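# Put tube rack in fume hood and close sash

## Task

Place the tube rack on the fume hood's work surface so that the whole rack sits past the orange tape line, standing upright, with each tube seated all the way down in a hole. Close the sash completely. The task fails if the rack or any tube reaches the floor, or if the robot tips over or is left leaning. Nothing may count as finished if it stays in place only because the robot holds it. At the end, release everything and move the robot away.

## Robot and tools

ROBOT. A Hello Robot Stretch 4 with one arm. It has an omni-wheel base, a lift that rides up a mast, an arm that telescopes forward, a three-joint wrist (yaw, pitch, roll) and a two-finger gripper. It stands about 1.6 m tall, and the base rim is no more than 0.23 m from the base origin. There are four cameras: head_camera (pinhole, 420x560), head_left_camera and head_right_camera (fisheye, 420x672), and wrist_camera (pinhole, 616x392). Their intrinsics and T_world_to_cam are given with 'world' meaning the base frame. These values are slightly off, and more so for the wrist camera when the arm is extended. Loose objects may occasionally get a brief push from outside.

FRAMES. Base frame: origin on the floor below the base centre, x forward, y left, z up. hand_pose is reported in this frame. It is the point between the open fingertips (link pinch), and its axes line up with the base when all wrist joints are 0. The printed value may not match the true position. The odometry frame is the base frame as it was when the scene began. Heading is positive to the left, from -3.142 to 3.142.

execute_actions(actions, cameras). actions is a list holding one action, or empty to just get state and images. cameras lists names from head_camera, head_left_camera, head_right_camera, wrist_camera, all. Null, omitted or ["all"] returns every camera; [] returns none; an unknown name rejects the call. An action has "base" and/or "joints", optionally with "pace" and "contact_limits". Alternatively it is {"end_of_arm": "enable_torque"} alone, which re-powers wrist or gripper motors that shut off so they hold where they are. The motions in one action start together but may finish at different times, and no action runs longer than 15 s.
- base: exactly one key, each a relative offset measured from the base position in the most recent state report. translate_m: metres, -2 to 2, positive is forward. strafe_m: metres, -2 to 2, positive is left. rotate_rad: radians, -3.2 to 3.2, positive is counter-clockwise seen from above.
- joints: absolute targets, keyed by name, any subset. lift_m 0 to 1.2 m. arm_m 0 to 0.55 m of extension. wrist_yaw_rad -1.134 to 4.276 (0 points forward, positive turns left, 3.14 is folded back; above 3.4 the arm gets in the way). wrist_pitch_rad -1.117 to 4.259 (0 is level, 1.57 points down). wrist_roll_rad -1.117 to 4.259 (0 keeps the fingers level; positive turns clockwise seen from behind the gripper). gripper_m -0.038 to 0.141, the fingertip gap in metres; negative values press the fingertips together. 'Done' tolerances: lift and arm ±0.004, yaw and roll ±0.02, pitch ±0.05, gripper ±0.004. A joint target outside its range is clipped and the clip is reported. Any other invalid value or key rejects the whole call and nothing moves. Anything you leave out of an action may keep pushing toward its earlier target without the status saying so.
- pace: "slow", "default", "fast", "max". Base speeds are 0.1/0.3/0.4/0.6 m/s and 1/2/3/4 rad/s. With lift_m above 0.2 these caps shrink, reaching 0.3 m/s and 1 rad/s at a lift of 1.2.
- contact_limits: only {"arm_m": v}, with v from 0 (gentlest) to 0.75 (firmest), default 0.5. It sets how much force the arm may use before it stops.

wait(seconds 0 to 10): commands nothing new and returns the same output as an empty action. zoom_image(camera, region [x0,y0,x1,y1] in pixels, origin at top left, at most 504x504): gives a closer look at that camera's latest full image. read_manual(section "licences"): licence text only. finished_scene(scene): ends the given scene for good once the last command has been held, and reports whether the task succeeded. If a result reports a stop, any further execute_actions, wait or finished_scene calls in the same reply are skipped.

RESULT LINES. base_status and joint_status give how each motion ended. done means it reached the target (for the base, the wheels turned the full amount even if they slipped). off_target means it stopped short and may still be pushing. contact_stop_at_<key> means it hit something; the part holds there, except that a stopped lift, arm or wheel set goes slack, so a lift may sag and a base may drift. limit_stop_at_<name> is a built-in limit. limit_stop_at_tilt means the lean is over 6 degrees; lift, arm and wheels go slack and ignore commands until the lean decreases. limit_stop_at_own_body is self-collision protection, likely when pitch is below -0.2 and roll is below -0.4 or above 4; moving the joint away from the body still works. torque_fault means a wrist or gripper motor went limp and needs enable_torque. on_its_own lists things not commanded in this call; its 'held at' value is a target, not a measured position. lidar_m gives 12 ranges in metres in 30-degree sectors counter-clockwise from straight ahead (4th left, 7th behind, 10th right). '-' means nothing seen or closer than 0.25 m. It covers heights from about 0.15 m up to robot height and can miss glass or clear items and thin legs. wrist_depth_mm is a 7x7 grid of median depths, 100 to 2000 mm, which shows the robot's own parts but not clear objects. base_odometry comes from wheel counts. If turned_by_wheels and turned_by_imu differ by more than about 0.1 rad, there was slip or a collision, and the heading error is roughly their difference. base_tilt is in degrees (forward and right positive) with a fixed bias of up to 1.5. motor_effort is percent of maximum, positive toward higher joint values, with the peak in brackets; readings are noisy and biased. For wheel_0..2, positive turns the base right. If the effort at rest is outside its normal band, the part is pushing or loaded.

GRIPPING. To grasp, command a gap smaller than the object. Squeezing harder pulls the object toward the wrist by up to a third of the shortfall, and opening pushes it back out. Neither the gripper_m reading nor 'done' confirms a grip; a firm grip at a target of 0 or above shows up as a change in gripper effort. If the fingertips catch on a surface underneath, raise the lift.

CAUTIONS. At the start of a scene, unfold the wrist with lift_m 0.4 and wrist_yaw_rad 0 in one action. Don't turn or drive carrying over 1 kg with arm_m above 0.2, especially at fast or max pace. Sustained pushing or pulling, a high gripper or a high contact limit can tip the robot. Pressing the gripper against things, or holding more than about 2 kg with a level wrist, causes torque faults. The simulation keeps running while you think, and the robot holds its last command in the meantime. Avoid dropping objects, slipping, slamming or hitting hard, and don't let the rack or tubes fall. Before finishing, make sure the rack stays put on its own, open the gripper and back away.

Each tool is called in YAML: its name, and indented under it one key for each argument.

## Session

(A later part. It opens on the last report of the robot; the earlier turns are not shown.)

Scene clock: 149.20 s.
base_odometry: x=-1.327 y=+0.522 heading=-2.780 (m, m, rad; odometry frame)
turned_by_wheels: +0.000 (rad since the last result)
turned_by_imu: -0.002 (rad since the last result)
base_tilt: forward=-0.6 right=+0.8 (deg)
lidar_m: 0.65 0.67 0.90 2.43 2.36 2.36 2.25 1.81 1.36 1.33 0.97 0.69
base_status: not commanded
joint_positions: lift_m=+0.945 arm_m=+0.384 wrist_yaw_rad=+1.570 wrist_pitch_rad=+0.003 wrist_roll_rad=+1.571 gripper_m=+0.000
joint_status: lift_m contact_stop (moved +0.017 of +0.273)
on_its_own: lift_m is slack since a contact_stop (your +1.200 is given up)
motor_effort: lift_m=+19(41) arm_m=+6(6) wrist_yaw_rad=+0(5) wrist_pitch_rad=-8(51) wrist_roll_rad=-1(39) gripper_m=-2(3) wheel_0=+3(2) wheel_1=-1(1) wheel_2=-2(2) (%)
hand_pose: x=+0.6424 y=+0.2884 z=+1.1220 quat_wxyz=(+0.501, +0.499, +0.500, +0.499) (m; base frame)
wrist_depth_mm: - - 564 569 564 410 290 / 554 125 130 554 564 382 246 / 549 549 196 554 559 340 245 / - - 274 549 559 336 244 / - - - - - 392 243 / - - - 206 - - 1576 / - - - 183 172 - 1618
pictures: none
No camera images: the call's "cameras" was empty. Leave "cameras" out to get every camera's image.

execute_actions:
  actions:
    - {"joints":{"lift_m":1.2},"pace":"max"}
  cameras: []

Scene clock: 152.63 s.
base_odometry: x=-1.327 y=+0.522 heading=-2.780 (m, m, rad; odometry frame)
turned_by_wheels: +0.000 (rad since the last result)
turned_by_imu: -0.001 (rad since the last result)
base_tilt: forward=-0.7 right=+0.8 (deg)
lidar_m: 0.64 0.64 0.92 2.39 2.38 2.36 2.24 1.83 1.33 1.32 0.99 0.67
base_status: not commanded
joint_positions: lift_m=+0.966 arm_m=+0.384 wrist_yaw_rad=+1.570 wrist_pitch_rad=+0.003 wrist_roll_rad=+1.571 gripper_m=+0.000
joint_status: lift_m contact_stop (moved +0.021 of +0.255)
on_its_own: lift_m is slack since a contact_stop (your +1.200 is given up)
motor_effort: lift_m=+19(39) arm_m=+6(6) wrist_yaw_rad=+1(7) wrist_pitch_rad=-7(51) wrist_roll_rad=-2(38) gripper_m=-3(4) wheel_0=+2(3) wheel_1=-1(1) wheel_2=-2(2) (%)
hand_pose: x=+0.6424 y=+0.2884 z=+1.1430 quat_wxyz=(+0.501, +0.499, +0.500, +0.499) (m; base frame)
wrist_depth_mm: - - 559 564 569 452 319 / 554 125 130 559 559 452 270 / 554 549 196 559 559 384 270 / - - 276 549 554 382 268 / - - - - - 480 270 / - - - 206 - - 1661 / 1983 1863 - 184 173 - 1661
pictures: none
No camera images: the call's "cameras" was empty. Leave "cameras" out to get every camera's image.

execute_actions:
  actions:
    - {"joints":{"lift_m":1.2},"pace":"max"}
  cameras: []

Scene clock: 157.90 s.
base_odometry: x=-1.327 y=+0.522 heading=-2.780 (m, m, rad; odometry frame)
turned_by_wheels: +0.000 (rad since the last result)
turned_by_imu: -0.002 (rad since the last result)
base_tilt: forward=-0.6 right=+0.9 (deg)
lidar_m: 0.64 0.66 0.91 2.44 2.37 2.38 2.23 1.80 1.35 1.33 0.98 0.71
base_status: not commanded
joint_positions: lift_m=+0.986 arm_m=+0.384 wrist_yaw_rad=+1.570 wrist_pitch_rad=+0.003 wrist_roll_rad=+1.571 gripper_m=+0.000
joint_status: lift_m contact_stop (moved +0.021 of +0.234)
on_its_own: lift_m is slack since a contact_stop (your +1.200 is given up)
motor_effort: lift_m=+19(40) arm_m=+7(6) wrist_yaw_rad=+1(6) wrist_pitch_rad=-7(50) wrist_roll_rad=-2(38) gripper_m=-2(0) wheel_0=+2(2) wheel_1=-1(1) wheel_2=-2(2) (%)
hand_pose: x=+0.6424 y=+0.2884 z=+1.1638 quat_wxyz=(+0.501, +0.499, +0.500, +0.499) (m; base frame)
wrist_depth_mm: - - 564 564 574 496 349 / 554 125 130 564 564 496 300 / 549 549 195 554 559 424 300 / - - 276 549 554 427 300 / - - - - - 1983 315 / 1983 - - 206 - - 1661 / 1921 1808 - 183 173 - 1708
pictures: none
No camera images: the call's "cameras" was empty. Leave "cameras" out to get every camera's image.

execute_actions:
  actions:
    - {"joints":{"lift_m":1.2},"pace":"max"}
  cameras: []

Scene clock: 162.83 s.
base_odometry: x=-1.327 y=+0.522 heading=-2.780 (m, m, rad; odometry frame)
turned_by_wheels: +0.000 (rad since the last result)
turned_by_imu: -0.002 (rad since the last result)
base_tilt: forward=-0.7 right=+0.6 (deg)
lidar_m: 0.64 0.66 0.89 2.42 2.37 2.38 2.24 1.81 1.34 1.32 0.98 0.68
base_status: not commanded
joint_positions: lift_m=+1.007 arm_m=+0.384 wrist_yaw_rad=+1.570 wrist_pitch_rad=+0.003 wrist_roll_rad=+1.571 gripper_m=+0.000
joint_status: lift_m contact_stop (moved +0.021 of +0.214)
on_its_own: lift_m is slack since a contact_stop (your +1.200 is given up)
motor_effort: lift_m=+19(39) arm_m=+7(6) wrist_yaw_rad=+1(6) wrist_pitch_rad=-7(51) wrist_roll_rad=-2(38) gripper_m=-5(4) wheel_0=+2(3) wheel_1=-1(1) wheel_2=-2(2) (%)
hand_pose: x=+0.6424 y=+0.2884 z=+1.1847 quat_wxyz=(+0.501, +0.499, +0.500, +0.499) (m; base frame)
wrist_depth_mm: - - 559 564 569 544 384 / 554 125 130 559 559 539 364 / 554 554 196 554 554 473 332 / - - 274 554 554 466 330 / - - - - - - 364 / 1921 - - 206 - - 1661 / 1863 - - 183 173 - 1708
pictures: none
No camera images: the call's "cameras" was empty. Leave "cameras" out to get every camera's image.

execute_actions:
  actions:
    - {"joints":{"lift_m":1.023},"pace":"max"}
  cameras: []

execute_actions:
  actions:
    - {"base":{"translate_m":-1.0},"joints":{"lift_m":0.9,"arm_m":0}}
  cameras: ["head_camera"]

execute_actions:
  actions:
    - {"base":{"rotate_rad":1.57},"joints":{"wrist_yaw_rad":0,"wrist_roll_rad":0,"gripper_m":0.14}}
  cameras: []

execute_actions:
  actions:
    - {"base":{"translate_m":1.3}}
  cameras: ["head_camera","wrist_camera"]

Scene clock: 173.07 s.
base_odometry: x=-1.327 y=+0.522 heading=-2.780 (m, m, rad; odometry frame)
turned_by_wheels: +0.000 (rad since the last result)
turned_by_imu: -0.001 (rad since the last result)
base_tilt: forward=-0.6 right=+0.9 (deg)
lidar_m: 0.66 0.67 0.92 2.41 2.37 2.37 2.24 1.85 1.31 1.31 1.00 0.70
base_status: not commanded
joint_positions: lift_m=+1.022 arm_m=+0.384 wrist_yaw_rad=+1.571 wrist_pitch_rad=+0.009 wrist_roll_rad=+1.575 gripper_m=+0.000
joint_status: all done
on_its_own: wrist_roll_rad is at rest, and its effort (-16) is outside its rest range (-13 to +13)
motor_effort: lift_m=+32(36) arm_m=+6(6) wrist_yaw_rad=-1(1) wrist_pitch_rad=-23(33) wrist_roll_rad=-16(25) gripper_m=-8(6) wheel_0=+2(2) wheel_1=-1(1) wheel_2=-2(2) (%)
hand_pose: x=+0.6423 y=+0.2885 z=+1.1977 quat_wxyz=(+0.501, +0.499, +0.503, +0.497) (m; base frame)
wrist_depth_mm: - - 564 569 569 539 382 / 549 119 137 559 569 539 351 / 549 549 196 549 559 473 334 / - - 279 559 559 477 336 / - - - - - - 1499 / 1983 - - 206 - - 1708 / 1863 - - 183 173 - 1708
pictures: none
No camera images: the call's "cameras" was empty. Leave "cameras" out to get every camera's image.

Scene clock: 177.90 s.
base_odometry: x=-0.392 y=+0.876 heading=-2.780 (m, m, rad; odometry frame)
turned_by_wheels: +0.000 (rad since the last result)
turned_by_imu: -0.001 (rad since the last result)
base_tilt: forward=-0.7 right=+0.7 (deg)
lidar_m: 1.65 1.68 3.22 2.22 1.81 1.30 1.18 1.27 1.28 1.26 1.33 1.76
base_status: done
joint_positions: lift_m=+0.900 arm_m=+0.001 wrist_yaw_rad=+1.570 wrist_pitch_rad=+0.002 wrist_roll_rad=+1.570 gripper_m=+0.000
joint_status: all done
motor_effort: lift_m=+17(28) arm_m=-7(8) wrist_yaw_rad=+1(4) wrist_pitch_rad=-5(23) wrist_roll_rad=-1(16) gripper_m=-6(6) wheel_0=-3(5) wheel_1=+0(8) wheel_2=+0(12) (%)
hand_pose: x=+0.2598 y=+0.2884 z=+1.0777 quat_wxyz=(+0.501, +0.499, +0.500, +0.499) (m; base frame)
wrist_depth_mm: 1921 - - - - - 1499 / 1863 - - - - - 1537 / 1983 - - - - - 1537 / 1921 - - - - - 1537 / 1983 - - - - - 1499 / - - - 206 - - 1576 / - - - 183 173 - 1576
pictures: head_camera
Images, in order (width x height): head_camera 420x560.

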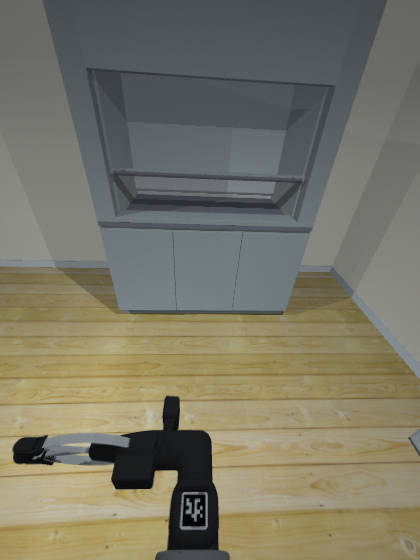

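Scene clock: 180.27 s.
base_odometry: x=-0.392 y=+0.876 heading=-1.210 (m, m, rad; odometry frame)
turned_by_wheels: +1.570 (rad since the last result)
turned_by_imu: +1.556 (rad since the last result)
base_tilt: forward=-0.6 right=+0.8 (deg)
lidar_m: 2.23 1.83 1.27 1.19 1.24 1.30 1.27 1.30 1.72 1.63 1.69 3.22
base_status: done
joint_positions: lift_m=+0.900 arm_m=+0.001 wrist_yaw_rad=+0.000 wrist_pitch_rad=+0.002 wrist_roll_rad=+0.000 gripper_m=+0.140
joint_status: all done
motor_effort: lift_m=+17(17) arm_m=-7(7) wrist_yaw_rad=+0(6) wrist_pitch_rad=-6(5) wrist_roll_rad=-1(4) gripper_m=-1(4) wheel_0=-3(9) wheel_1=-1(5) wheel_2=-2(8) (%)
hand_pose: x=+0.4607 y=-0.0873 z=+1.0777 quat_wxyz=(+1.000, +0.000, +0.001, +0.000) (m; base frame)
wrist_depth_mm: - - - - - - - / - - - - - - - / - - - - - - - / - - - - - - - / - - - - - - - / - 212 - - - - - / - - - 154 - - -
pictures: none
No camera images: the call's "cameras" was empty. Leave "cameras" out to get every camera's image.

Scene clock: 186.10 s.
base_odometry: x=+0.067 y=-0.340 heading=-1.210 (m, m, rad; odometry frame)
turned_by_wheels: +0.000 (rad since the last result)
turned_by_imu: -0.004 (rad since the last result)
base_tilt: forward=-0.5 right=+0.6 (deg)
lidar_m: 0.92 0.96 1.27 1.27 1.33 1.80 2.56 2.36 1.75 2.14 2.51 1.00
base_status: done
joint_positions: lift_m=+0.900 arm_m=+0.001 wrist_yaw_rad=+0.000 wrist_pitch_rad=+0.002 wrist_roll_rad=+0.000 gripper_m=+0.140
joint_status: not commanded
motor_effort: lift_m=+17(17) arm_m=-7(7) wrist_yaw_rad=+1(1) wrist_pitch_rad=-6(6) wrist_roll_rad=-1(1) gripper_m=+3(0) wheel_0=+1(7) wheel_1=+1(5) wheel_2=+0(13) (%)
hand_pose: x=+0.4607 y=-0.0874 z=+1.0777 quat_wxyz=(+1.000, +0.000, +0.001, +0.000) (m; base frame)
wrist_depth_mm: 1430 1366 1397 1397 1618 1661 1661 / 1499 1576 1576 1576 1618 1618 1661 / 1537 1576 1576 1576 1576 1618 1618 / 1499 1537 1537 1576 1576 1576 1618 / 1499 1537 1537 1537 1618 1618 1618 / 891 213 809 917 809 1576 1576 / 715 723 741 153 768 1618 1576
pictures: head_camera, wrist_camera
camera_calibration (this result's frames):
wrist_camera: T_world_to_cam=[[-0.0428339, -0.999033, 0.0099269, -0.0860895], [0.0441526, -0.0118192, -0.998955, 1.12126], [0.998106, -0.0423508, 0.0446161, -0.284298], [0, 0, 0, 1]] pos_world=[0.230566, -0.0847941, 1.13363]
Images, in order (width x height): head_camera 420x560, wrist_camera 616x392.

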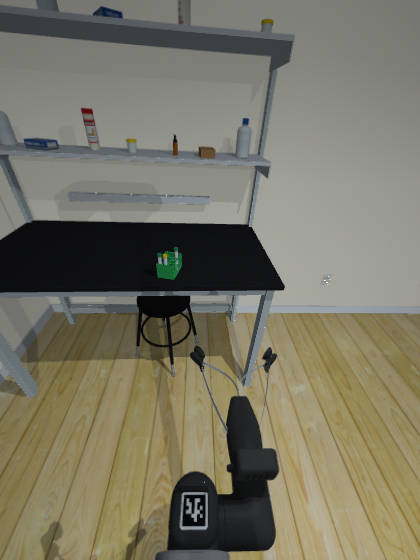

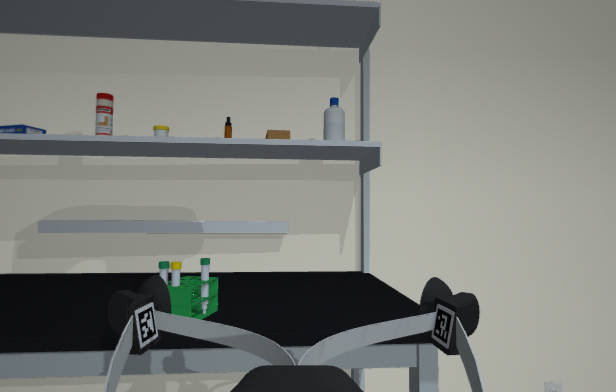

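execute_actions:
  actions:
    - {"base":{"strafe_m":0.26},"joints":{"arm_m":0.35,"wrist_pitch_rad":0.5,"lift_m":1.0}}
  cameras: []

execute_actions:
  actions:
    - {"base":{"translate_m":0.2}}
  cameras: ["head_camera","wrist_camera"]

Scene clock: 193.53 s.
base_odometry: x=+0.310 y=-0.249 heading=-1.210 (m, m, rad; odometry frame)
turned_by_wheels: +0.000 (rad since the last result)
turned_by_imu: -0.001 (rad since the last result)
base_tilt: forward=-0.7 right=+0.8 (deg)
lidar_m: 0.90 0.94 1.07 1.02 1.06 1.38 2.58 2.69 2.00 2.17 2.59 0.99
base_status: done
joint_positions: lift_m=+1.000 arm_m=+0.349 wrist_yaw_rad=+0.000 wrist_pitch_rad=+0.502 wrist_roll_rad=+0.000 gripper_m=+0.140
joint_status: all done
motor_effort: lift_m=+22(23) arm_m=+8(7) wrist_yaw_rad=+1(0) wrist_pitch_rad=-4(6) wrist_roll_rad=+0(1) gripper_m=+3(0) wheel_0=+0(10) wheel_1=+1(11) wheel_2=+0(5) (%)
hand_pose: x=+0.7725 y=-0.0874 z=+1.0392 quat_wxyz=(+0.969, +0.000, +0.248, +0.000) (m; base frame)
wrist_depth_mm: 1025 1042 1060 1042 1098 1098 1118 / 1098 1138 1138 1138 1160 1160 1160 / 917 931 946 960 976 991 1255 / 634 647 654 517 676 676 683 / 492 496 496 480 508 512 517 / 433 213 427 439 439 449 525 / 1397 1397 842 154 1464 1430 1464
pictures: none
No camera images: the call's "cameras" was empty. Leave "cameras" out to get every camera's image.

Scene clock: 195.60 s.
base_odometry: x=+0.381 y=-0.436 heading=-1.210 (m, m, rad; odometry frame)
turned_by_wheels: +0.000 (rad since the last result)
turned_by_imu: -0.001 (rad since the last result)
base_tilt: forward=-0.8 right=+0.7 (deg)
lidar_m: 0.70 0.74 1.00 1.02 1.05 1.43 2.80 2.77 2.05 2.70 2.29 0.77
base_status: done
joint_positions: lift_m=+1.000 arm_m=+0.349 wrist_yaw_rad=+0.000 wrist_pitch_rad=+0.502 wrist_roll_rad=+0.000 gripper_m=+0.140
joint_status: not commanded
motor_effort: lift_m=+21(22) arm_m=+7(7) wrist_yaw_rad=+1(1) wrist_pitch_rad=-4(4) wrist_roll_rad=+0(1) gripper_m=-1(1) wheel_0=+3(7) wheel_1=+1(7) wheel_2=+1(9) (%)
hand_pose: x=+0.7726 y=-0.0874 z=+1.0392 quat_wxyz=(+0.969, +0.000, +0.248, +0.000) (m; base frame)
wrist_depth_mm: 866 866 866 878 891 904 904 / 917 931 917 946 976 946 991 / 946 960 976 991 976 931 1025 / 640 647 654 661 668 676 683 / 492 496 500 389 508 512 517 / 399 213 404 285 312 399 415 / 338 327 330 154 334 334 349
pictures: head_camera, wrist_camera
camera_calibration (this result's frames):
wrist_camera: T_world_to_cam=[[-0.0327892, -0.999033, 0.0292898, -0.100224], [-0.439751, -0.0118959, -0.898041, 1.33803], [0.897521, -0.0423263, -0.438936, -0.0136649], [0, 0, 0, 1]] pos_world=[0.597378, -0.0847886, 1.19854]
Images, in order (width x height): head_camera 420x560, wrist_camera 616x392.

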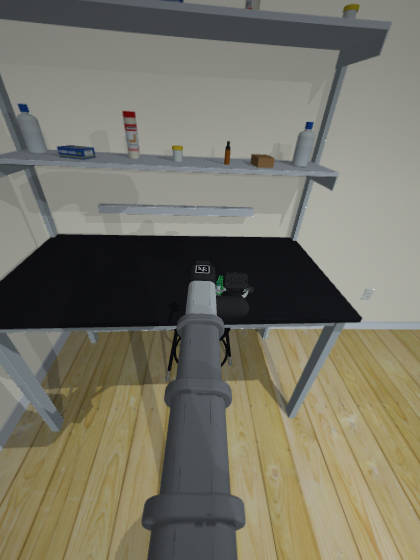

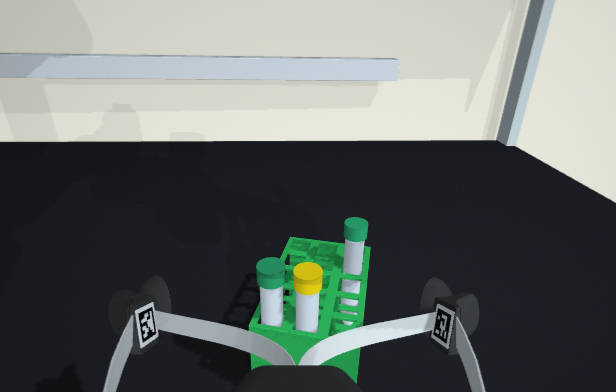

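execute_actions:
  actions:
    - {"base":{"strafe_m":0.055},"joints":{"arm_m":0.2,"wrist_yaw_rad":-0.25}}
  cameras: []

execute_actions:
  actions:
    - {"joints":{"wrist_pitch_rad":0,"lift_m":0.785,"arm_m":0.27}}
  cameras: ["wrist_camera"]

Scene clock: 203.73 s.
base_odometry: x=+0.432 y=-0.416 heading=-1.210 (m, m, rad; odometry frame)
turned_by_wheels: +0.000 (rad since the last result)
turned_by_imu: -0.002 (rad since the last result)
base_tilt: forward=-0.8 right=+0.7 (deg)
lidar_m: 0.70 0.74 0.96 0.95 0.98 1.38 2.74 2.81 2.11 2.73 2.26 0.77
base_status: done
joint_positions: lift_m=+1.000 arm_m=+0.201 wrist_yaw_rad=-0.250 wrist_pitch_rad=+0.502 wrist_roll_rad=+0.000 gripper_m=+0.140
joint_status: all done
motor_effort: lift_m=+21(21) arm_m=-8(8) wrist_yaw_rad=+1(4) wrist_pitch_rad=-5(4) wrist_roll_rad=-1(1) gripper_m=-4(2) wheel_0=+0(9) wheel_1=-1(6) wheel_2=+0(2) (%)
hand_pose: x=+0.5956 y=-0.1473 z=+1.0392 quat_wxyz=(+0.961, +0.031, +0.246, -0.121) (m; base frame)
wrist_depth_mm: 904 960 1008 1098 1160 1255 1366 / 960 1042 1078 1160 1229 1366 1430 / 904 917 931 946 976 1464 1618 / 640 647 580 621 668 676 1661 / 492 496 459 484 508 517 569 / 402 212 407 439 442 707 1618 / 355 415 741 153 1464 759 1464
pictures: none
No camera images: the call's "cameras" was empty. Leave "cameras" out to get every camera's image.

Scene clock: 205.70 s.
base_odometry: x=+0.432 y=-0.416 heading=-1.210 (m, m, rad; odometry frame)
turned_by_wheels: +0.000 (rad since the last result)
turned_by_imu: -0.001 (rad since the last result)
base_tilt: forward=-0.7 right=+0.6 (deg)
lidar_m: 0.71 0.74 0.95 0.95 1.00 1.36 2.77 2.83 2.11 2.77 2.27 0.75
base_status: not commanded
joint_positions: lift_m=+0.785 arm_m=+0.269 wrist_yaw_rad=-0.250 wrist_pitch_rad=+0.003 wrist_roll_rad=+0.000 gripper_m=+0.140
joint_status: all done
motor_effort: lift_m=+16(21) arm_m=+7(8) wrist_yaw_rad=+0(1) wrist_pitch_rad=-6(10) wrist_roll_rad=-1(0) gripper_m=+4(0) wheel_0=+0(0) wheel_1=-1(1) wheel_2=+0(0) (%)
hand_pose: x=+0.6975 y=-0.1560 z=+0.9627 quat_wxyz=(+0.992, +0.000, +0.001, -0.125) (m; base frame)
wrist_depth_mm: 699 732 778 1138 1255 1397 1537 / 946 991 976 976 976 1366 1499 / 960 1008 1078 1160 1229 1336 1464 / 931 991 1008 1138 1229 1366 1499 / 917 991 336 676 1078 1308 1464 / 421 212 322 347 387 389 439 / 265 247 253 154 293 320 392
pictures: wrist_camera
camera_calibration (this result's frames):
wrist_camera: T_world_to_cam=[[-0.288551, -0.957412, 0.0100041, 0.0344457], [0.0396989, -0.022403, -0.998961, 0.996617], [0.956641, -0.287854, 0.0444726, -0.527719], [0, 0, 0, 1]] pos_world=[0.475212, -0.0966003, 1.01871]
Images, in order (width x height): wrist_camera 616x392.

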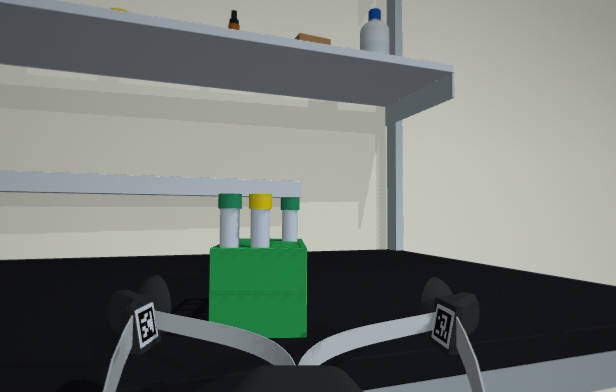

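execute_actions:
  actions:
    - {"joints":{"arm_m":0.415},"pace":"slow"}
  cameras: ["wrist_camera"]

execute_actions:
  actions:
    - {"joints":{"gripper_m":0.02}}
  cameras: []

execute_actions:
  actions:
    - {"joints":{"lift_m":0.875},"pace":"slow"}
  cameras: ["wrist_camera","head_camera"]

Scene clock: 213.37 s.
base_odometry: x=+0.432 y=-0.416 heading=-1.210 (m, m, rad; odometry frame)
turned_by_wheels: +0.000 (rad since the last result)
turned_by_imu: -0.002 (rad since the last result)
base_tilt: forward=-0.7 right=+0.7 (deg)
lidar_m: 0.70 0.74 0.98 0.96 1.00 1.38 2.75 2.82 2.10 2.76 2.27 0.79
base_status: not commanded
joint_positions: lift_m=+0.785 arm_m=+0.414 wrist_yaw_rad=-0.250 wrist_pitch_rad=+0.002 wrist_roll_rad=+0.000 gripper_m=+0.140
joint_status: all done
motor_effort: lift_m=+16(16) arm_m=+7(7) wrist_yaw_rad=+1(0) wrist_pitch_rad=-6(6) wrist_roll_rad=+0(1) gripper_m=-1(0) wheel_0=+0(0) wheel_1=-1(1) wheel_2=+0(0) (%)
hand_pose: x=+0.8425 y=-0.1561 z=+0.9627 quat_wxyz=(+0.992, +0.000, +0.001, -0.125) (m; base frame)
wrist_depth_mm: 683 691 691 683 723 1160 1308 / 831 878 917 976 976 1160 1308 / 820 866 931 991 1078 1182 1255 / 798 854 820 866 1078 1182 1255 / 798 854 661 197 1042 1138 1255 / 424 212 183 184 190 384 436 / 265 247 181 153 234 252 270
pictures: wrist_camera
camera_calibration (this result's frames):
wrist_camera: T_world_to_cam=[[-0.288705, -0.957366, 0.0100017, 0.0763723], [0.0397517, -0.0224238, -0.998958, 0.990828], [0.956593, -0.288006, 0.0445307, -0.666442], [0, 0, 0, 1]] pos_world=[0.620175, -0.0966052, 1.01871]
Images, in order (width x height): wrist_camera 616x392.

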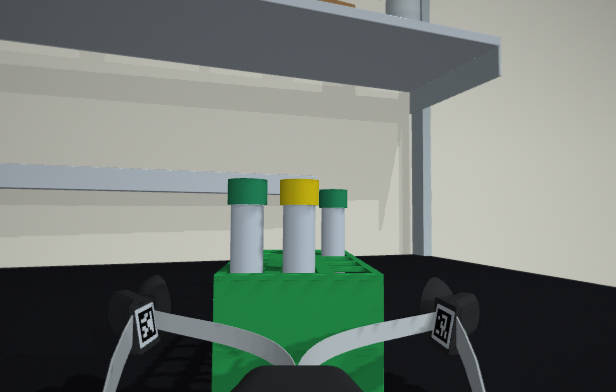

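Scene clock: 215.53 s.
base_odometry: x=+0.432 y=-0.416 heading=-1.210 (m, m, rad; odometry frame)
turned_by_wheels: +0.000 (rad since the last result)
turned_by_imu: -0.001 (rad since the last result)
base_tilt: forward=-0.6 right=+0.5 (deg)
lidar_m: 0.72 0.74 0.98 0.96 0.98 1.37 2.77 2.80 2.09 2.76 2.30 0.77
base_status: not commanded
joint_positions: lift_m=+0.785 arm_m=+0.414 wrist_yaw_rad=-0.250 wrist_pitch_rad=+0.000 wrist_roll_rad=+0.000 gripper_m=+0.021
joint_status: all done
motor_effort: lift_m=+16(16) arm_m=+7(8) wrist_yaw_rad=+1(1) wrist_pitch_rad=+2(5) wrist_roll_rad=-1(1) gripper_m=-26(20) wheel_0=+0(0) wheel_1=-1(1) wheel_2=+0(0) (%)
hand_pose: x=+0.8425 y=-0.1561 z=+0.9635 quat_wxyz=(+0.992, +0.000, +0.000, -0.125) (m; base frame)
wrist_depth_mm: 676 683 676 668 768 1182 1308 / 820 866 946 976 976 1138 1281 / 820 866 931 991 1060 1160 1281 / 788 854 831 258 1060 1160 1255 / 798 854 691 199 1025 1138 1229 / 436 436 173 174 181 445 452 / 270 176 172 173 179 239 277
pictures: none
No camera images: the call's "cameras" was empty. Leave "cameras" out to get every camera's image.

Scene clock: 217.17 s.
base_odometry: x=+0.432 y=-0.416 heading=-1.210 (m, m, rad; odometry frame)
turned_by_wheels: +0.000 (rad since the last result)
turned_by_imu: -0.001 (rad since the last result)
base_tilt: forward=-0.7 right=+0.8 (deg)
lidar_m: 0.71 0.73 0.97 0.95 1.00 1.35 2.77 2.81 2.10 2.76 2.27 0.78
base_status: not commanded
joint_positions: lift_m=+0.875 arm_m=+0.414 wrist_yaw_rad=-0.250 wrist_pitch_rad=+0.003 wrist_roll_rad=+0.000 gripper_m=+0.021
joint_status: all done
motor_effort: lift_m=+22(25) arm_m=+7(7) wrist_yaw_rad=+0(0) wrist_pitch_rad=-7(8) wrist_roll_rad=-1(0) gripper_m=-23(24) wheel_0=+0(0) wheel_1=-1(1) wheel_2=+0(0) (%)
hand_pose: x=+0.8425 y=-0.1561 z=+1.0520 quat_wxyz=(+0.992, +0.000, +0.002, -0.125) (m; base frame)
wrist_depth_mm: 539 580 931 991 1060 1182 1336 / 732 723 723 723 778 1138 1281 / 820 866 917 1008 1042 1160 1281 / 809 854 820 257 1042 1182 1281 / 809 842 809 200 1042 1138 1229 / 798 778 173 174 181 798 1229 / 488 176 172 174 180 433 500
pictures: head_camera, wrist_camera
camera_calibration (this result's frames):
wrist_camera: T_world_to_cam=[[-0.288697, -0.957368, 0.0100363, 0.0754456], [0.0389737, -0.0222253, -0.998993, 1.08071], [0.956627, -0.288015, 0.0437285, -0.669634], [0, 0, 0, 1]] pos_world=[0.620251, -0.0966161, 1.10815]
Images, in order (width x height): head_camera 420x560, wrist_camera 616x392.

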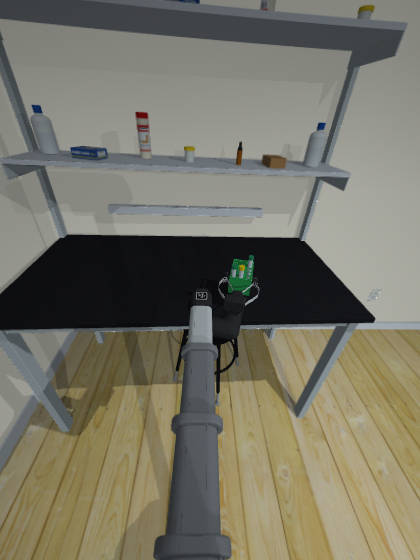

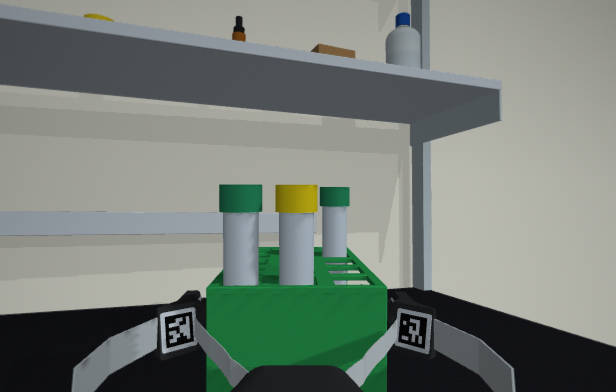

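execute_actions:
  actions:
    - {"base":{"translate_m":-1.5},"joints":{"arm_m":0,"wrist_yaw_rad":0}}
  cameras: []

execute_actions:
  actions:
    - {"base":{"rotate_rad":-1.55},"pace":"slow"}
  cameras: []

execute_actions:
  actions:
    - {"base":{"translate_m":1.3}}
  cameras: ["wrist_camera","head_camera"]

Scene clock: 231.93 s.
base_odometry: x=-0.097 y=+0.987 heading=-1.210 (m, m, rad; odometry frame)
turned_by_wheels: +0.000 (rad since the last result)
turned_by_imu: -0.002 (rad since the last result)
base_tilt: forward=-0.6 right=+0.7 (deg)
lidar_m: 0.52 1.36 0.94 0.90 0.93 1.33 1.27 1.43 2.07 1.96 2.03 2.36
base_status: done
joint_positions: lift_m=+0.875 arm_m=+0.001 wrist_yaw_rad=+0.000 wrist_pitch_rad=+0.004 wrist_roll_rad=+0.000 gripper_m=+0.021
joint_status: all done
motor_effort: lift_m=+21(22) arm_m=-7(8) wrist_yaw_rad=+1(4) wrist_pitch_rad=-9(9) wrist_roll_rad=+0(0) gripper_m=-24(24) wheel_0=-3(9) wheel_1=-1(8) wheel_2=+0(8) (%)
hand_pose: x=+0.4607 y=-0.0874 z=+1.0520 quat_wxyz=(+1.000, +0.000, +0.002, +0.000) (m; base frame)
wrist_depth_mm: 1618 - - - - - - / 1576 - - - - - - / 1537 - - - - - - / 1618 - - 258 - - - / 1661 - - 201 - - - / 1618 - 172 174 181 - - / 1537 176 172 174 180 - -
pictures: none
No camera images: the call's "cameras" was empty. Leave "cameras" out to get every camera's image.

Scene clock: 234.77 s.
base_odometry: x=-0.097 y=+0.987 heading=-2.759 (m, m, rad; odometry frame)
turned_by_wheels: -1.549 (rad since the last result)
turned_by_imu: -1.538 (rad since the last result)
base_tilt: forward=-0.7 right=+0.9 (deg)
lidar_m: 0.51 2.04 2.37 2.22 1.38 0.95 0.88 0.93 1.31 1.27 1.43 2.06
base_status: done
joint_positions: lift_m=+0.875 arm_m=+0.001 wrist_yaw_rad=+0.000 wrist_pitch_rad=+0.004 wrist_roll_rad=+0.000 gripper_m=+0.021
joint_status: not commanded
motor_effort: lift_m=+21(21) arm_m=-7(7) wrist_yaw_rad=+0(1) wrist_pitch_rad=-9(9) wrist_roll_rad=-1(0) gripper_m=-19(25) wheel_0=+3(4) wheel_1=+1(6) wheel_2=+3(8) (%)
hand_pose: x=+0.4607 y=-0.0874 z=+1.0520 quat_wxyz=(+1.000, +0.000, +0.002, +0.000) (m; base frame)
wrist_depth_mm: - - 1808 1863 1863 - - / - - 1808 1808 1808 - - / - - - - - - - / - - 1808 257 - - - / - 1921 1708 200 1808 - - / - 1756 173 173 182 - - / - 175 173 174 180 1808 -
pictures: none
No camera images: the call's "cameras" was empty. Leave "cameras" out to get every camera's image.

Scene clock: 240.60 s.
base_odometry: x=-1.303 y=+0.502 heading=-2.759 (m, m, rad; odometry frame)
turned_by_wheels: +0.000 (rad since the last result)
turned_by_imu: -0.004 (rad since the last result)
base_tilt: forward=-0.6 right=+0.7 (deg)
lidar_m: 0.52 0.64 0.92 2.32 2.34 2.34 2.22 1.85 1.35 1.33 0.95 0.68
base_status: done
joint_positions: lift_m=+0.875 arm_m=+0.001 wrist_yaw_rad=+0.000 wrist_pitch_rad=+0.004 wrist_roll_rad=+0.000 gripper_m=+0.021
joint_status: not commanded
motor_effort: lift_m=+21(21) arm_m=-7(7) wrist_yaw_rad=+0(1) wrist_pitch_rad=-9(9) wrist_roll_rad=+0(0) gripper_m=-25(27) wheel_0=+2(9) wheel_1=+0(7) wheel_2=+1(12) (%)
hand_pose: x=+0.4607 y=-0.0874 z=+1.0520 quat_wxyz=(+1.000, +0.000, +0.002, +0.000) (m; base frame)
wrist_depth_mm: 960 1118 1138 1138 1138 1160 878 / 917 1118 1118 1118 1160 1138 891 / 854 539 539 535 535 539 544 / 976 1098 1098 256 1118 1118 891 / 991 1078 1118 200 1138 1138 891 / 741 732 173 174 181 759 759 / 433 175 173 173 180 449 452
pictures: head_camera, wrist_camera
camera_calibration (this result's frames):
wrist_camera: T_world_to_cam=[[-0.0428297, -0.999031, 0.0101141, -0.0860354], [0.043008, -0.0119577, -0.999003, 1.09618], [0.998156, -0.042352, 0.0434785, -0.281983], [0, 0, 0, 1]] pos_world=[0.230634, -0.0847869, 1.10821]
Images, in order (width x height): head_camera 420x560, wrist_camera 616x392.

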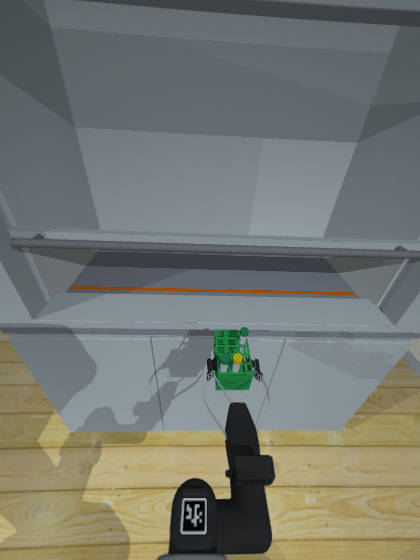

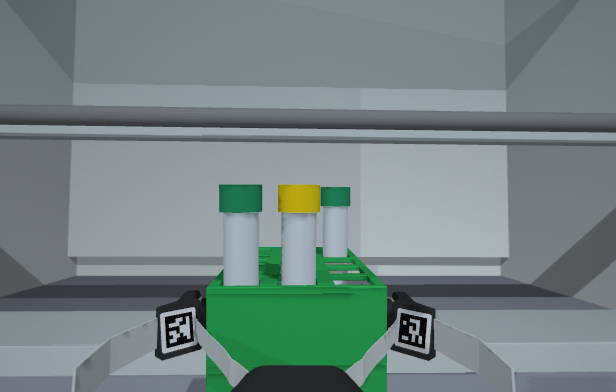

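execute_actions:
  actions:
    - {"base":{"translate_m":0.2},"joints":{"arm_m":0.52},"contact_limits":{"arm_m":0.2}}
  cameras: []

execute_actions:
  actions:
    - {"joints":{"lift_m":0.8},"pace":"slow"}
  cameras: ["wrist_camera","head_camera"]

Scene clock: 249.30 s.
base_odometry: x=-1.489 y=+0.427 heading=-2.759 (m, m, rad; odometry frame)
turned_by_wheels: +0.000 (rad since the last result)
turned_by_imu: -0.002 (rad since the last result)
base_tilt: forward=-0.6 right=+0.8 (deg)
lidar_m: 0.45 0.50 0.67 3.04 2.40 2.56 2.41 1.81 1.41 1.69 0.70 0.48
base_status: done
joint_positions: lift_m=+0.875 arm_m=+0.519 wrist_yaw_rad=+0.000 wrist_pitch_rad=+0.003 wrist_roll_rad=+0.000 gripper_m=+0.021
joint_status: all done
motor_effort: lift_m=+21(21) arm_m=+7(9) wrist_yaw_rad=+0(2) wrist_pitch_rad=-9(9) wrist_roll_rad=+0(1) gripper_m=-22(27) wheel_0=+3(7) wheel_1=+2(6) wheel_2=+0(12) (%)
contact_limits: arm_m 0.2
hand_pose: x=+0.9781 y=-0.0874 z=+1.0520 quat_wxyz=(+1.000, +0.000, +0.002, +0.000) (m; base frame)
wrist_depth_mm: 379 379 384 389 389 394 397 / 375 379 382 384 384 392 397 / 373 377 379 384 384 387 392 / 373 373 375 257 382 389 389 / 368 370 373 200 379 384 387 / 366 370 173 174 181 379 382 / 410 176 172 174 179 404 427
pictures: none
No camera images: the call's "cameras" was empty. Leave "cameras" out to get every camera's image.

Scene clock: 250.80 s.
base_odometry: x=-1.489 y=+0.427 heading=-2.759 (m, m, rad; odometry frame)
turned_by_wheels: +0.000 (rad since the last result)
turned_by_imu: -0.001 (rad since the last result)
base_tilt: forward=-0.7 right=+0.9 (deg)
lidar_m: 0.45 0.46 0.65 2.99 2.41 2.56 2.44 1.84 1.41 1.69 0.69 0.47
base_status: not commanded
joint_positions: lift_m=+0.800 arm_m=+0.519 wrist_yaw_rad=+0.000 wrist_pitch_rad=+0.003 wrist_roll_rad=+0.000 gripper_m=+0.021
joint_status: all done
motor_effort: lift_m=+16(19) arm_m=+8(7) wrist_yaw_rad=+1(0) wrist_pitch_rad=-6(9) wrist_roll_rad=-1(0) gripper_m=-24(25) wheel_0=+3(3) wheel_1=+2(3) wheel_2=+0(0) (%)
hand_pose: x=+0.9781 y=-0.0874 z=+0.9777 quat_wxyz=(+1.000, +0.000, +0.001, +0.000) (m; base frame)
wrist_depth_mm: 379 382 384 389 392 394 399 / 377 379 382 384 389 392 394 / 373 379 379 382 387 389 392 / 373 373 375 257 382 387 387 / 370 373 377 199 382 384 384 / 410 413 173 174 181 427 433 / 274 176 173 173 179 242 279
pictures: head_camera, wrist_camera
camera_calibration (this result's frames):
wrist_camera: T_world_to_cam=[[-0.0427228, -0.999036, 0.0100796, -0.0631593], [0.0438049, -0.0119522, -0.998969, 0.998871], [0.998126, -0.0422372, 0.0442734, -0.795992], [0, 0, 0, 1]] pos_world=[0.748046, -0.0847802, 1.03372]
Images, in order (width x height): head_camera 420x560, wrist_camera 616x392.

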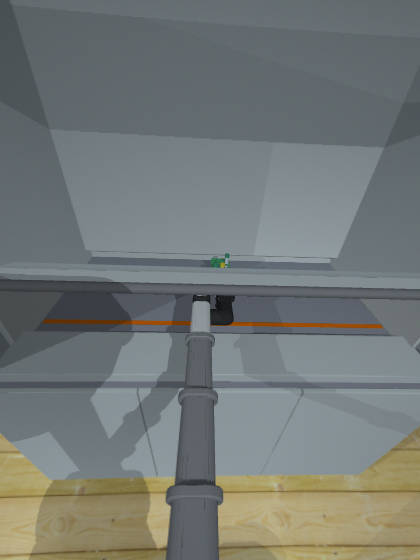

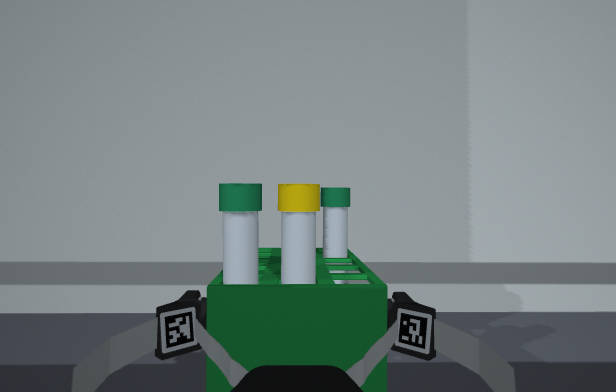

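execute_actions:
  actions:
    - {"joints":{"gripper_m":0.14}}
  cameras: []

execute_actions:
  actions:
    - {"joints":{"lift_m":0.87}}
  cameras: []

execute_actions:
  actions:
    - {"base":{"translate_m":-0.2},"joints":{"arm_m":0.1}}
  cameras: ["wrist_camera"]

execute_actions:
  actions:
    - {"joints":{"lift_m":1.12,"wrist_yaw_rad":1.57,"wrist_roll_rad":1.57,"gripper_m":0}}
  cameras: []

execute_actions:
  actions:
    - {"joints":{"arm_m":0.405},"contact_limits":{"arm_m":0.2}}
  cameras: ["wrist_camera"]

execute_actions:
  actions:
    - {"joints":{"lift_m":0.82},"pace":"slow"}
  cameras: ["wrist_camera","head_camera"]

Scene clock: 265.67 s.
base_odometry: x=-1.489 y=+0.427 heading=-2.759 (m, m, rad; odometry frame)
turned_by_wheels: +0.000 (rad since the last result)
turned_by_imu: -0.002 (rad since the last result)
base_tilt: forward=-0.6 right=+0.7 (deg)
lidar_m: 0.44 0.47 0.66 3.00 2.41 2.55 2.42 1.85 1.43 1.70 0.70 0.48
base_status: not commanded
joint_positions: lift_m=+0.800 arm_m=+0.519 wrist_yaw_rad=+0.000 wrist_pitch_rad=+0.003 wrist_roll_rad=+0.000 gripper_m=+0.140
joint_status: all done
motor_effort: lift_m=+16(16) arm_m=+7(7) wrist_yaw_rad=+0(1) wrist_pitch_rad=-7(7) wrist_roll_rad=+0(0) gripper_m=+1(24) wheel_0=+2(3) wheel_1=+3(2) wheel_2=-1(0) (%)
hand_pose: x=+0.9781 y=-0.0874 z=+0.9777 quat_wxyz=(+1.000, +0.000, +0.001, +0.000) (m; base frame)
wrist_depth_mm: 377 382 384 387 389 394 397 / 377 377 382 384 389 392 394 / 373 377 379 384 387 389 392 / 373 375 373 379 382 384 389 / 370 375 375 217 379 384 387 / 413 212 191 192 200 399 430 / 273 256 190 154 257 259 278
pictures: none
No camera images: the call's "cameras" was empty. Leave "cameras" out to get every camera's image.

Scene clock: 266.90 s.
base_odometry: x=-1.489 y=+0.427 heading=-2.759 (m, m, rad; odometry frame)
turned_by_wheels: +0.000 (rad since the last result)
turned_by_imu: -0.001 (rad since the last result)
base_tilt: forward=-0.6 right=+0.8 (deg)
lidar_m: 0.43 0.48 0.69 3.00 2.40 2.56 2.44 1.83 1.41 1.68 0.69 0.47
base_status: not commanded
joint_positions: lift_m=+0.870 arm_m=+0.519 wrist_yaw_rad=+0.000 wrist_pitch_rad=+0.003 wrist_roll_rad=+0.000 gripper_m=+0.140
joint_status: all done
motor_effort: lift_m=+21(25) arm_m=+7(7) wrist_yaw_rad=+0(1) wrist_pitch_rad=-6(7) wrist_roll_rad=-1(1) gripper_m=+2(0) wheel_0=+3(3) wheel_1=+3(2) wheel_2=+0(1) (%)
hand_pose: x=+0.9781 y=-0.0874 z=+1.0473 quat_wxyz=(+1.000, +0.000, +0.001, +0.000) (m; base frame)
wrist_depth_mm: 379 384 387 389 392 394 399 / 375 377 384 387 387 392 394 / 375 375 379 382 384 387 392 / 373 373 377 379 382 387 389 / 368 370 375 377 379 382 384 / 366 212 370 375 377 379 384 / 410 413 394 154 421 421 430
pictures: none
No camera images: the call's "cameras" was empty. Leave "cameras" out to get every camera's image.

Scene clock: 269.23 s.
base_odometry: x=-1.303 y=+0.502 heading=-2.759 (m, m, rad; odometry frame)
turned_by_wheels: +0.000 (rad since the last result)
turned_by_imu: -0.001 (rad since the last result)
base_tilt: forward=-0.5 right=+0.8 (deg)
lidar_m: 0.66 0.68 0.90 2.35 2.35 2.31 2.21 1.80 1.36 1.34 0.98 0.70
base_status: done
joint_positions: lift_m=+0.870 arm_m=+0.101 wrist_yaw_rad=+0.000 wrist_pitch_rad=+0.002 wrist_roll_rad=+0.000 gripper_m=+0.140
joint_status: all done
motor_effort: lift_m=+21(21) arm_m=-7(8) wrist_yaw_rad=+1(0) wrist_pitch_rad=-5(6) wrist_roll_rad=-1(0) gripper_m=-2(0) wheel_0=-2(5) wheel_1=-3(9) wheel_2=+0(10) (%)
hand_pose: x=+0.5607 y=-0.0875 z=+1.0473 quat_wxyz=(+1.000, +0.000, +0.001, +0.000) (m; base frame)
wrist_depth_mm: 960 1008 1025 1042 1042 1042 891 / 377 424 430 433 436 439 402 / 946 1025 1008 1025 1008 1025 854 / 991 1025 1008 1008 1025 1025 878 / 976 976 1008 1008 1008 1025 878 / 723 212 732 741 661 661 750 / 366 342 343 154 375 349 375
pictures: wrist_camera
camera_calibration (this result's frames):
wrist_camera: T_world_to_cam=[[-0.0430359, -0.999023, 0.010073, -0.0816006], [0.0441771, -0.0119754, -0.998952, 1.08649], [0.998096, -0.0425458, 0.0446493, -0.382834], [0, 0, 0, 1]] pos_world=[0.330595, -0.0847977, 1.10327]
Images, in order (width x height): wrist_camera 616x392.

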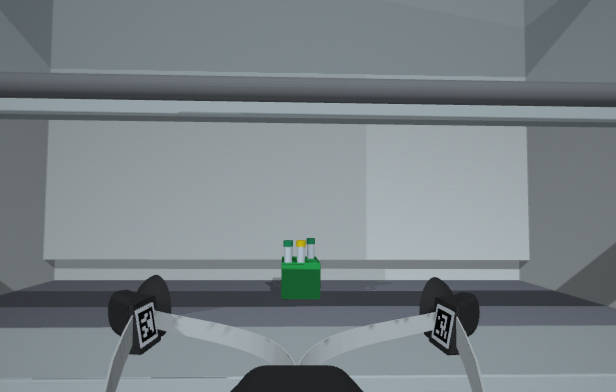

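Scene clock: 271.60 s.
base_odometry: x=-1.303 y=+0.502 heading=-2.759 (m, m, rad; odometry frame)
turned_by_wheels: +0.000 (rad since the last result)
turned_by_imu: -0.001 (rad since the last result)
base_tilt: forward=-0.7 right=+0.8 (deg)
lidar_m: 0.65 0.68 0.96 2.30 2.34 2.36 2.26 1.78 1.36 1.32 0.96 0.69
base_status: not commanded
joint_positions: lift_m=+1.120 arm_m=+0.101 wrist_yaw_rad=+1.570 wrist_pitch_rad=+0.002 wrist_roll_rad=+1.570 gripper_m=+0.000
joint_status: all done
motor_effort: lift_m=+21(22) arm_m=-7(7) wrist_yaw_rad=+1(8) wrist_pitch_rad=-5(5) wrist_roll_rad=+1(5) gripper_m=-6(1) wheel_0=-2(2) wheel_1=-3(3) wheel_2=+0(0) (%)
hand_pose: x=+0.3598 y=+0.2884 z=+1.2973 quat_wxyz=(+0.501, +0.499, +0.500, +0.499) (m; base frame)
wrist_depth_mm: 544 539 539 539 539 539 539 / 1708 - - - - - 1863 / 1756 - - - - - 1863 / 1708 - - - - - 1863 / 1708 - - - - - 1863 / 1756 - - 206 - - 1863 / 1756 1756 - 183 173 - 1863
pictures: none
No camera images: the call's "cameras" was empty. Leave "cameras" out to get every camera's image.

Scene clock: 273.63 s.
base_odometry: x=-1.303 y=+0.502 heading=-2.759 (m, m, rad; odometry frame)
turned_by_wheels: +0.000 (rad since the last result)
turned_by_imu: -0.001 (rad since the last result)
base_tilt: forward=-0.7 right=+0.6 (deg)
lidar_m: 0.66 0.68 0.95 2.34 2.34 2.34 2.24 1.79 1.35 1.34 1.00 0.70
base_status: not commanded
joint_positions: lift_m=+1.120 arm_m=+0.404 wrist_yaw_rad=+1.570 wrist_pitch_rad=+0.002 wrist_roll_rad=+1.570 gripper_m=+0.000
joint_status: all done
motor_effort: lift_m=+21(22) arm_m=+7(8) wrist_yaw_rad=+1(2) wrist_pitch_rad=-6(5) wrist_roll_rad=+0(0) gripper_m=-3(6) wheel_0=-2(2) wheel_1=-2(2) wheel_2=+0(0) (%)
contact_limits: arm_m 0.2
hand_pose: x=+0.6623 y=+0.2884 z=+1.2973 quat_wxyz=(+0.501, +0.499, +0.500, +0.499) (m; base frame)
wrist_depth_mm: 508 508 512 517 521 109 - / 504 512 508 512 517 109 - / 504 504 508 508 210 508 500 / 504 504 508 504 384 329 500 / 1537 - - - - 128 - / 1756 - - 206 - - 1921 / 1708 1808 - 183 173 - 1863
pictures: wrist_camera
camera_calibration (this result's frames):
wrist_camera: T_world_to_cam=[[0.0109962, -0.0452642, -0.998915, 1.29388], [-0.998787, 0.0474472, -0.0131447, 0.730936], [0.0479907, 0.997848, -0.0446876, -0.0343217], [0, 0, 0, 1]] pos_world=[0.717469, 0.0581333, 1.30055]
Images, in order (width x height): wrist_camera 616x392.

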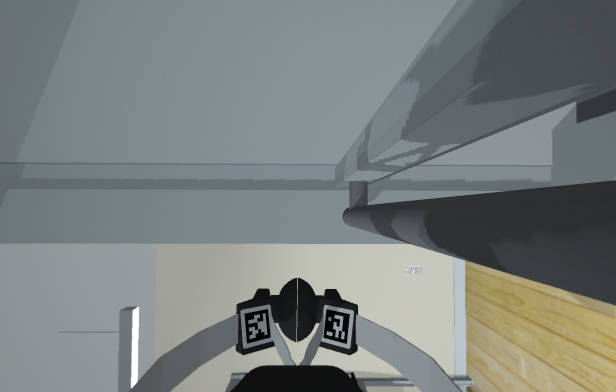

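Scene clock: 274.80 s.
base_odometry: x=-1.303 y=+0.502 heading=-2.759 (m, m, rad; odometry frame)
turned_by_wheels: +0.000 (rad since the last result)
turned_by_imu: +0.000 (rad since the last result)
base_tilt: forward=-0.6 right=+0.6 (deg)
lidar_m: 0.65 0.69 0.97 2.34 2.32 2.34 2.23 1.83 1.33 1.35 0.97 0.70
base_status: not commanded
joint_positions: lift_m=+1.078 arm_m=+0.404 wrist_yaw_rad=+1.570 wrist_pitch_rad=+0.002 wrist_roll_rad=+1.570 gripper_m=+0.000
joint_status: lift_m contact_stop (moved -0.042 of -0.300)
on_its_own: lift_m is slack since a contact_stop (your +0.820 is given up)
motor_effort: lift_m=+19(21) arm_m=+6(7) wrist_yaw_rad=+0(3) wrist_pitch_rad=-5(31) wrist_roll_rad=+1(31) gripper_m=-4(4) wheel_0=-2(2) wheel_1=-1(3) wheel_2=+0(0) (%)
hand_pose: x=+0.6625 y=+0.2884 z=+1.2557 quat_wxyz=(+0.501, +0.499, +0.500, +0.500) (m; base frame)
wrist_depth_mm: 508 512 512 512 517 - - / 508 512 512 517 137 114 466 / 504 508 504 508 177 512 436 / 504 504 508 512 508 530 - / 1576 - - - 508 - - / 1756 - - 206 - - 1983 / 1808 - - 183 173 - 1808
pictures: head_camera, wrist_camera
camera_calibration (this result's frames):
wrist_camera: T_world_to_cam=[[0.011096, -0.0449236, -0.998929, 1.25219], [-0.998798, 0.0472057, -0.0132175, 0.730789], [0.0477489, 0.997874, -0.0443458, -0.0364897], [0, 0, 0, 1]] pos_world=[0.717758, 0.0581676, 1.25889]
Images, in order (width x height): head_camera 420x560, wrist_camera 616x392.

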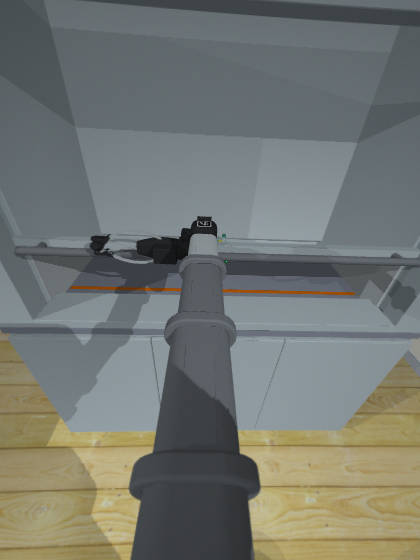

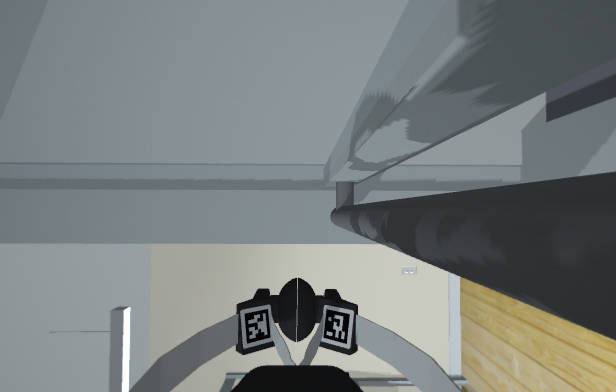

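execute_actions:
  actions:
    - {"joints":{"lift_m":0.82},"pace":"max"}
  cameras: []

Scene clock: 278.47 s.
base_odometry: x=-1.303 y=+0.502 heading=-2.759 (m, m, rad; odometry frame)
turned_by_wheels: +0.000 (rad since the last result)
turned_by_imu: -0.001 (rad since the last result)
base_tilt: forward=-0.6 right=+0.8 (deg)
lidar_m: 0.63 0.69 0.95 2.35 2.33 2.34 2.23 1.82 1.33 1.34 0.98 0.70
base_status: not commanded
joint_positions: lift_m=+1.043 arm_m=+0.404 wrist_yaw_rad=+1.570 wrist_pitch_rad=+0.002 wrist_roll_rad=+1.570 gripper_m=+0.000
joint_status: lift_m contact_stop (moved -0.035 of -0.258)
on_its_own: lift_m is slack since a contact_stop (your +0.820 is given up)
motor_effort: lift_m=+19(20) arm_m=+3(6) wrist_yaw_rad=+0(6) wrist_pitch_rad=-4(44) wrist_roll_rad=+1(46) gripper_m=-3(7) wheel_0=+0(2) wheel_1=-1(3) wheel_2=+1(5) (%)
hand_pose: x=+0.6629 y=+0.2884 z=+1.2207 quat_wxyz=(+0.501, +0.499, +0.500, +0.500) (m; base frame)
wrist_depth_mm: 508 512 517 512 517 - - / 508 508 512 517 163 108 - / 504 500 504 508 208 452 387 / 504 504 508 508 418 466 - / 1708 - - - - 119 - / 1863 - - 206 - - 1808 / 1808 1808 - 183 173 - 1756
pictures: none
No camera images: the call's "cameras" was empty. Leave "cameras" out to get every camera's image.

execute_actions:
  actions:
    - {"joints":{"lift_m":0.82},"pace":"max"}
  cameras: []

Scene clock: 283.00 s.
base_odometry: x=-1.303 y=+0.502 heading=-2.759 (m, m, rad; odometry frame)
turned_by_wheels: +0.000 (rad since the last result)
turned_by_imu: -0.002 (rad since the last result)
base_tilt: forward=-0.8 right=+0.7 (deg)
lidar_m: 0.66 0.70 0.94 2.34 2.35 2.34 2.22 1.81 1.35 1.33 0.97 0.70
base_status: not commanded
joint_positions: lift_m=+0.998 arm_m=+0.405 wrist_yaw_rad=+1.570 wrist_pitch_rad=+0.002 wrist_roll_rad=+1.570 gripper_m=+0.000
joint_status: lift_m contact_stop (moved -0.045 of -0.223)
on_its_own: lift_m is slack since a contact_stop (your +0.820 is given up)
motor_effort: lift_m=+19(22) arm_m=+3(3) wrist_yaw_rad=+0(6) wrist_pitch_rad=-5(46) wrist_roll_rad=+0(47) gripper_m=-5(2) wheel_0=+0(0) wheel_1=-1(3) wheel_2=+0(6) (%)
hand_pose: x=+0.6631 y=+0.2884 z=+1.1754 quat_wxyz=(+0.501, +0.499, +0.500, +0.500) (m; base frame)
wrist_depth_mm: 512 504 512 512 521 - - / 504 512 508 508 160 107 - / 500 504 508 508 207 373 319 / 500 504 504 508 421 382 - / 1756 - - - - 121 - / 1921 - - 206 - - 1756 / 1921 1863 - 183 173 - 1661
pictures: none
No camera images: the call's "cameras" was empty. Leave "cameras" out to get every camera's image.

execute_actions:
  actions:
    - {"joints":{"lift_m":0.82},"pace":"max"}
  cameras: []

Scene clock: 291.93 s.
base_odometry: x=-1.303 y=+0.502 heading=-2.759 (m, m, rad; odometry frame)
turned_by_wheels: +0.000 (rad since the last result)
turned_by_imu: -0.002 (rad since the last result)
base_tilt: forward=-0.6 right=+0.8 (deg)
lidar_m: 0.66 0.71 0.93 2.34 2.37 2.34 2.23 1.83 1.35 1.33 0.98 0.70
base_status: not commanded
joint_positions: lift_m=+0.953 arm_m=+0.405 wrist_yaw_rad=+1.570 wrist_pitch_rad=+0.002 wrist_roll_rad=+1.570 gripper_m=+0.000
joint_status: lift_m contact_stop (moved -0.045 of -0.178)
on_its_own: lift_m is slack since a contact_stop (your +0.820 is given up)
motor_effort: lift_m=+19(18) arm_m=+2(2) wrist_yaw_rad=+0(6) wrist_pitch_rad=-5(46) wrist_roll_rad=+0(48) gripper_m=-9(8) wheel_0=+0(0) wheel_1=-1(3) wheel_2=+0(6) (%)
hand_pose: x=+0.6632 y=+0.2884 z=+1.1302 quat_wxyz=(+0.501, +0.499, +0.500, +0.500) (m; base frame)
wrist_depth_mm: 508 508 517 512 517 - - / 504 504 512 512 162 107 - / 500 504 508 504 205 294 258 / 504 504 504 508 418 312 - / 1808 - - - - 122 - / 1983 - - 206 - - 1661 / - - - 183 173 - 1661
pictures: none
No camera images: the call's "cameras" was empty. Leave "cameras" out to get every camera's image.

execute_actions:
  actions:
    - {"joints":{"lift_m":0.82},"pace":"max"}
  cameras: []

Scene clock: 297.57 s.
base_odometry: x=-1.303 y=+0.502 heading=-2.759 (m, m, rad; odometry frame)
turned_by_wheels: +0.000 (rad since the last result)
turned_by_imu: -0.002 (rad since the last result)
base_tilt: forward=-0.7 right=+0.6 (deg)
lidar_m: 0.66 0.69 0.96 2.35 2.33 2.36 2.24 1.83 1.37 1.35 0.99 0.71
base_status: not commanded
joint_positions: lift_m=+0.907 arm_m=+0.405 wrist_yaw_rad=+1.570 wrist_pitch_rad=+0.002 wrist_roll_rad=+1.570 gripper_m=+0.000
joint_status: lift_m contact_stop (moved -0.045 of -0.133)
on_its_own: lift_m is slack since a contact_stop (your +0.820 is given up)
motor_effort: lift_m=+19(18) arm_m=+2(2) wrist_yaw_rad=+2(6) wrist_pitch_rad=-5(45) wrist_roll_rad=+0(47) gripper_m=-7(5) wheel_0=+0(1) wheel_1=-1(3) wheel_2=+1(6) (%)
hand_pose: x=+0.6633 y=+0.2884 z=+1.0848 quat_wxyz=(+0.501, +0.499, +0.500, +0.499) (m; base frame)
wrist_depth_mm: 508 508 512 508 517 - - / 504 508 508 512 158 106 - / 500 504 504 508 204 216 190 / 504 504 504 508 362 229 - / 1863 - - - - 116 - / 1921 - - 206 - - 1618 / 1921 - - 183 173 - 1537
pictures: none
No camera images: the call's "cameras" was empty. Leave "cameras" out to get every camera's image.

execute_actions:
  actions:
    - {"joints":{"lift_m":0.82},"pace":"slow"}
  cameras: []

Scene clock: 303.50 s.
base_odometry: x=-1.303 y=+0.502 heading=-2.759 (m, m, rad; odometry frame)
turned_by_wheels: +0.000 (rad since the last result)
turned_by_imu: -0.002 (rad since the last result)
base_tilt: forward=-0.7 right=+0.7 (deg)
lidar_m: 0.66 0.68 0.94 2.32 2.38 2.34 2.21 1.84 1.33 1.35 0.94 0.70
base_status: not commanded
joint_positions: lift_m=+0.874 arm_m=+0.405 wrist_yaw_rad=+1.570 wrist_pitch_rad=+0.002 wrist_roll_rad=+1.570 gripper_m=+0.000
joint_status: lift_m contact_stop (moved -0.033 of -0.087)
on_its_own: lift_m is slack since a contact_stop (your +0.820 is given up)
motor_effort: lift_m=+19(19) arm_m=+2(2) wrist_yaw_rad=+1(4) wrist_pitch_rad=-5(29) wrist_roll_rad=+0(28) gripper_m=-3(9) wheel_0=+1(0) wheel_1=-1(1) wheel_2=+0(0) (%)
hand_pose: x=+0.6633 y=+0.2884 z=+1.0515 quat_wxyz=(+0.501, +0.499, +0.500, +0.500) (m; base frame)
wrist_depth_mm: 508 512 512 512 517 - - / 504 512 508 512 127 110 - / 504 504 504 508 170 178 142 / 508 508 504 512 291 190 - / 1863 - - - 247 - - / - - - 206 - - - / 1921 - - 183 173 - 1576
pictures: none
No camera images: the call's "cameras" was empty. Leave "cameras" out to get every camera's image.


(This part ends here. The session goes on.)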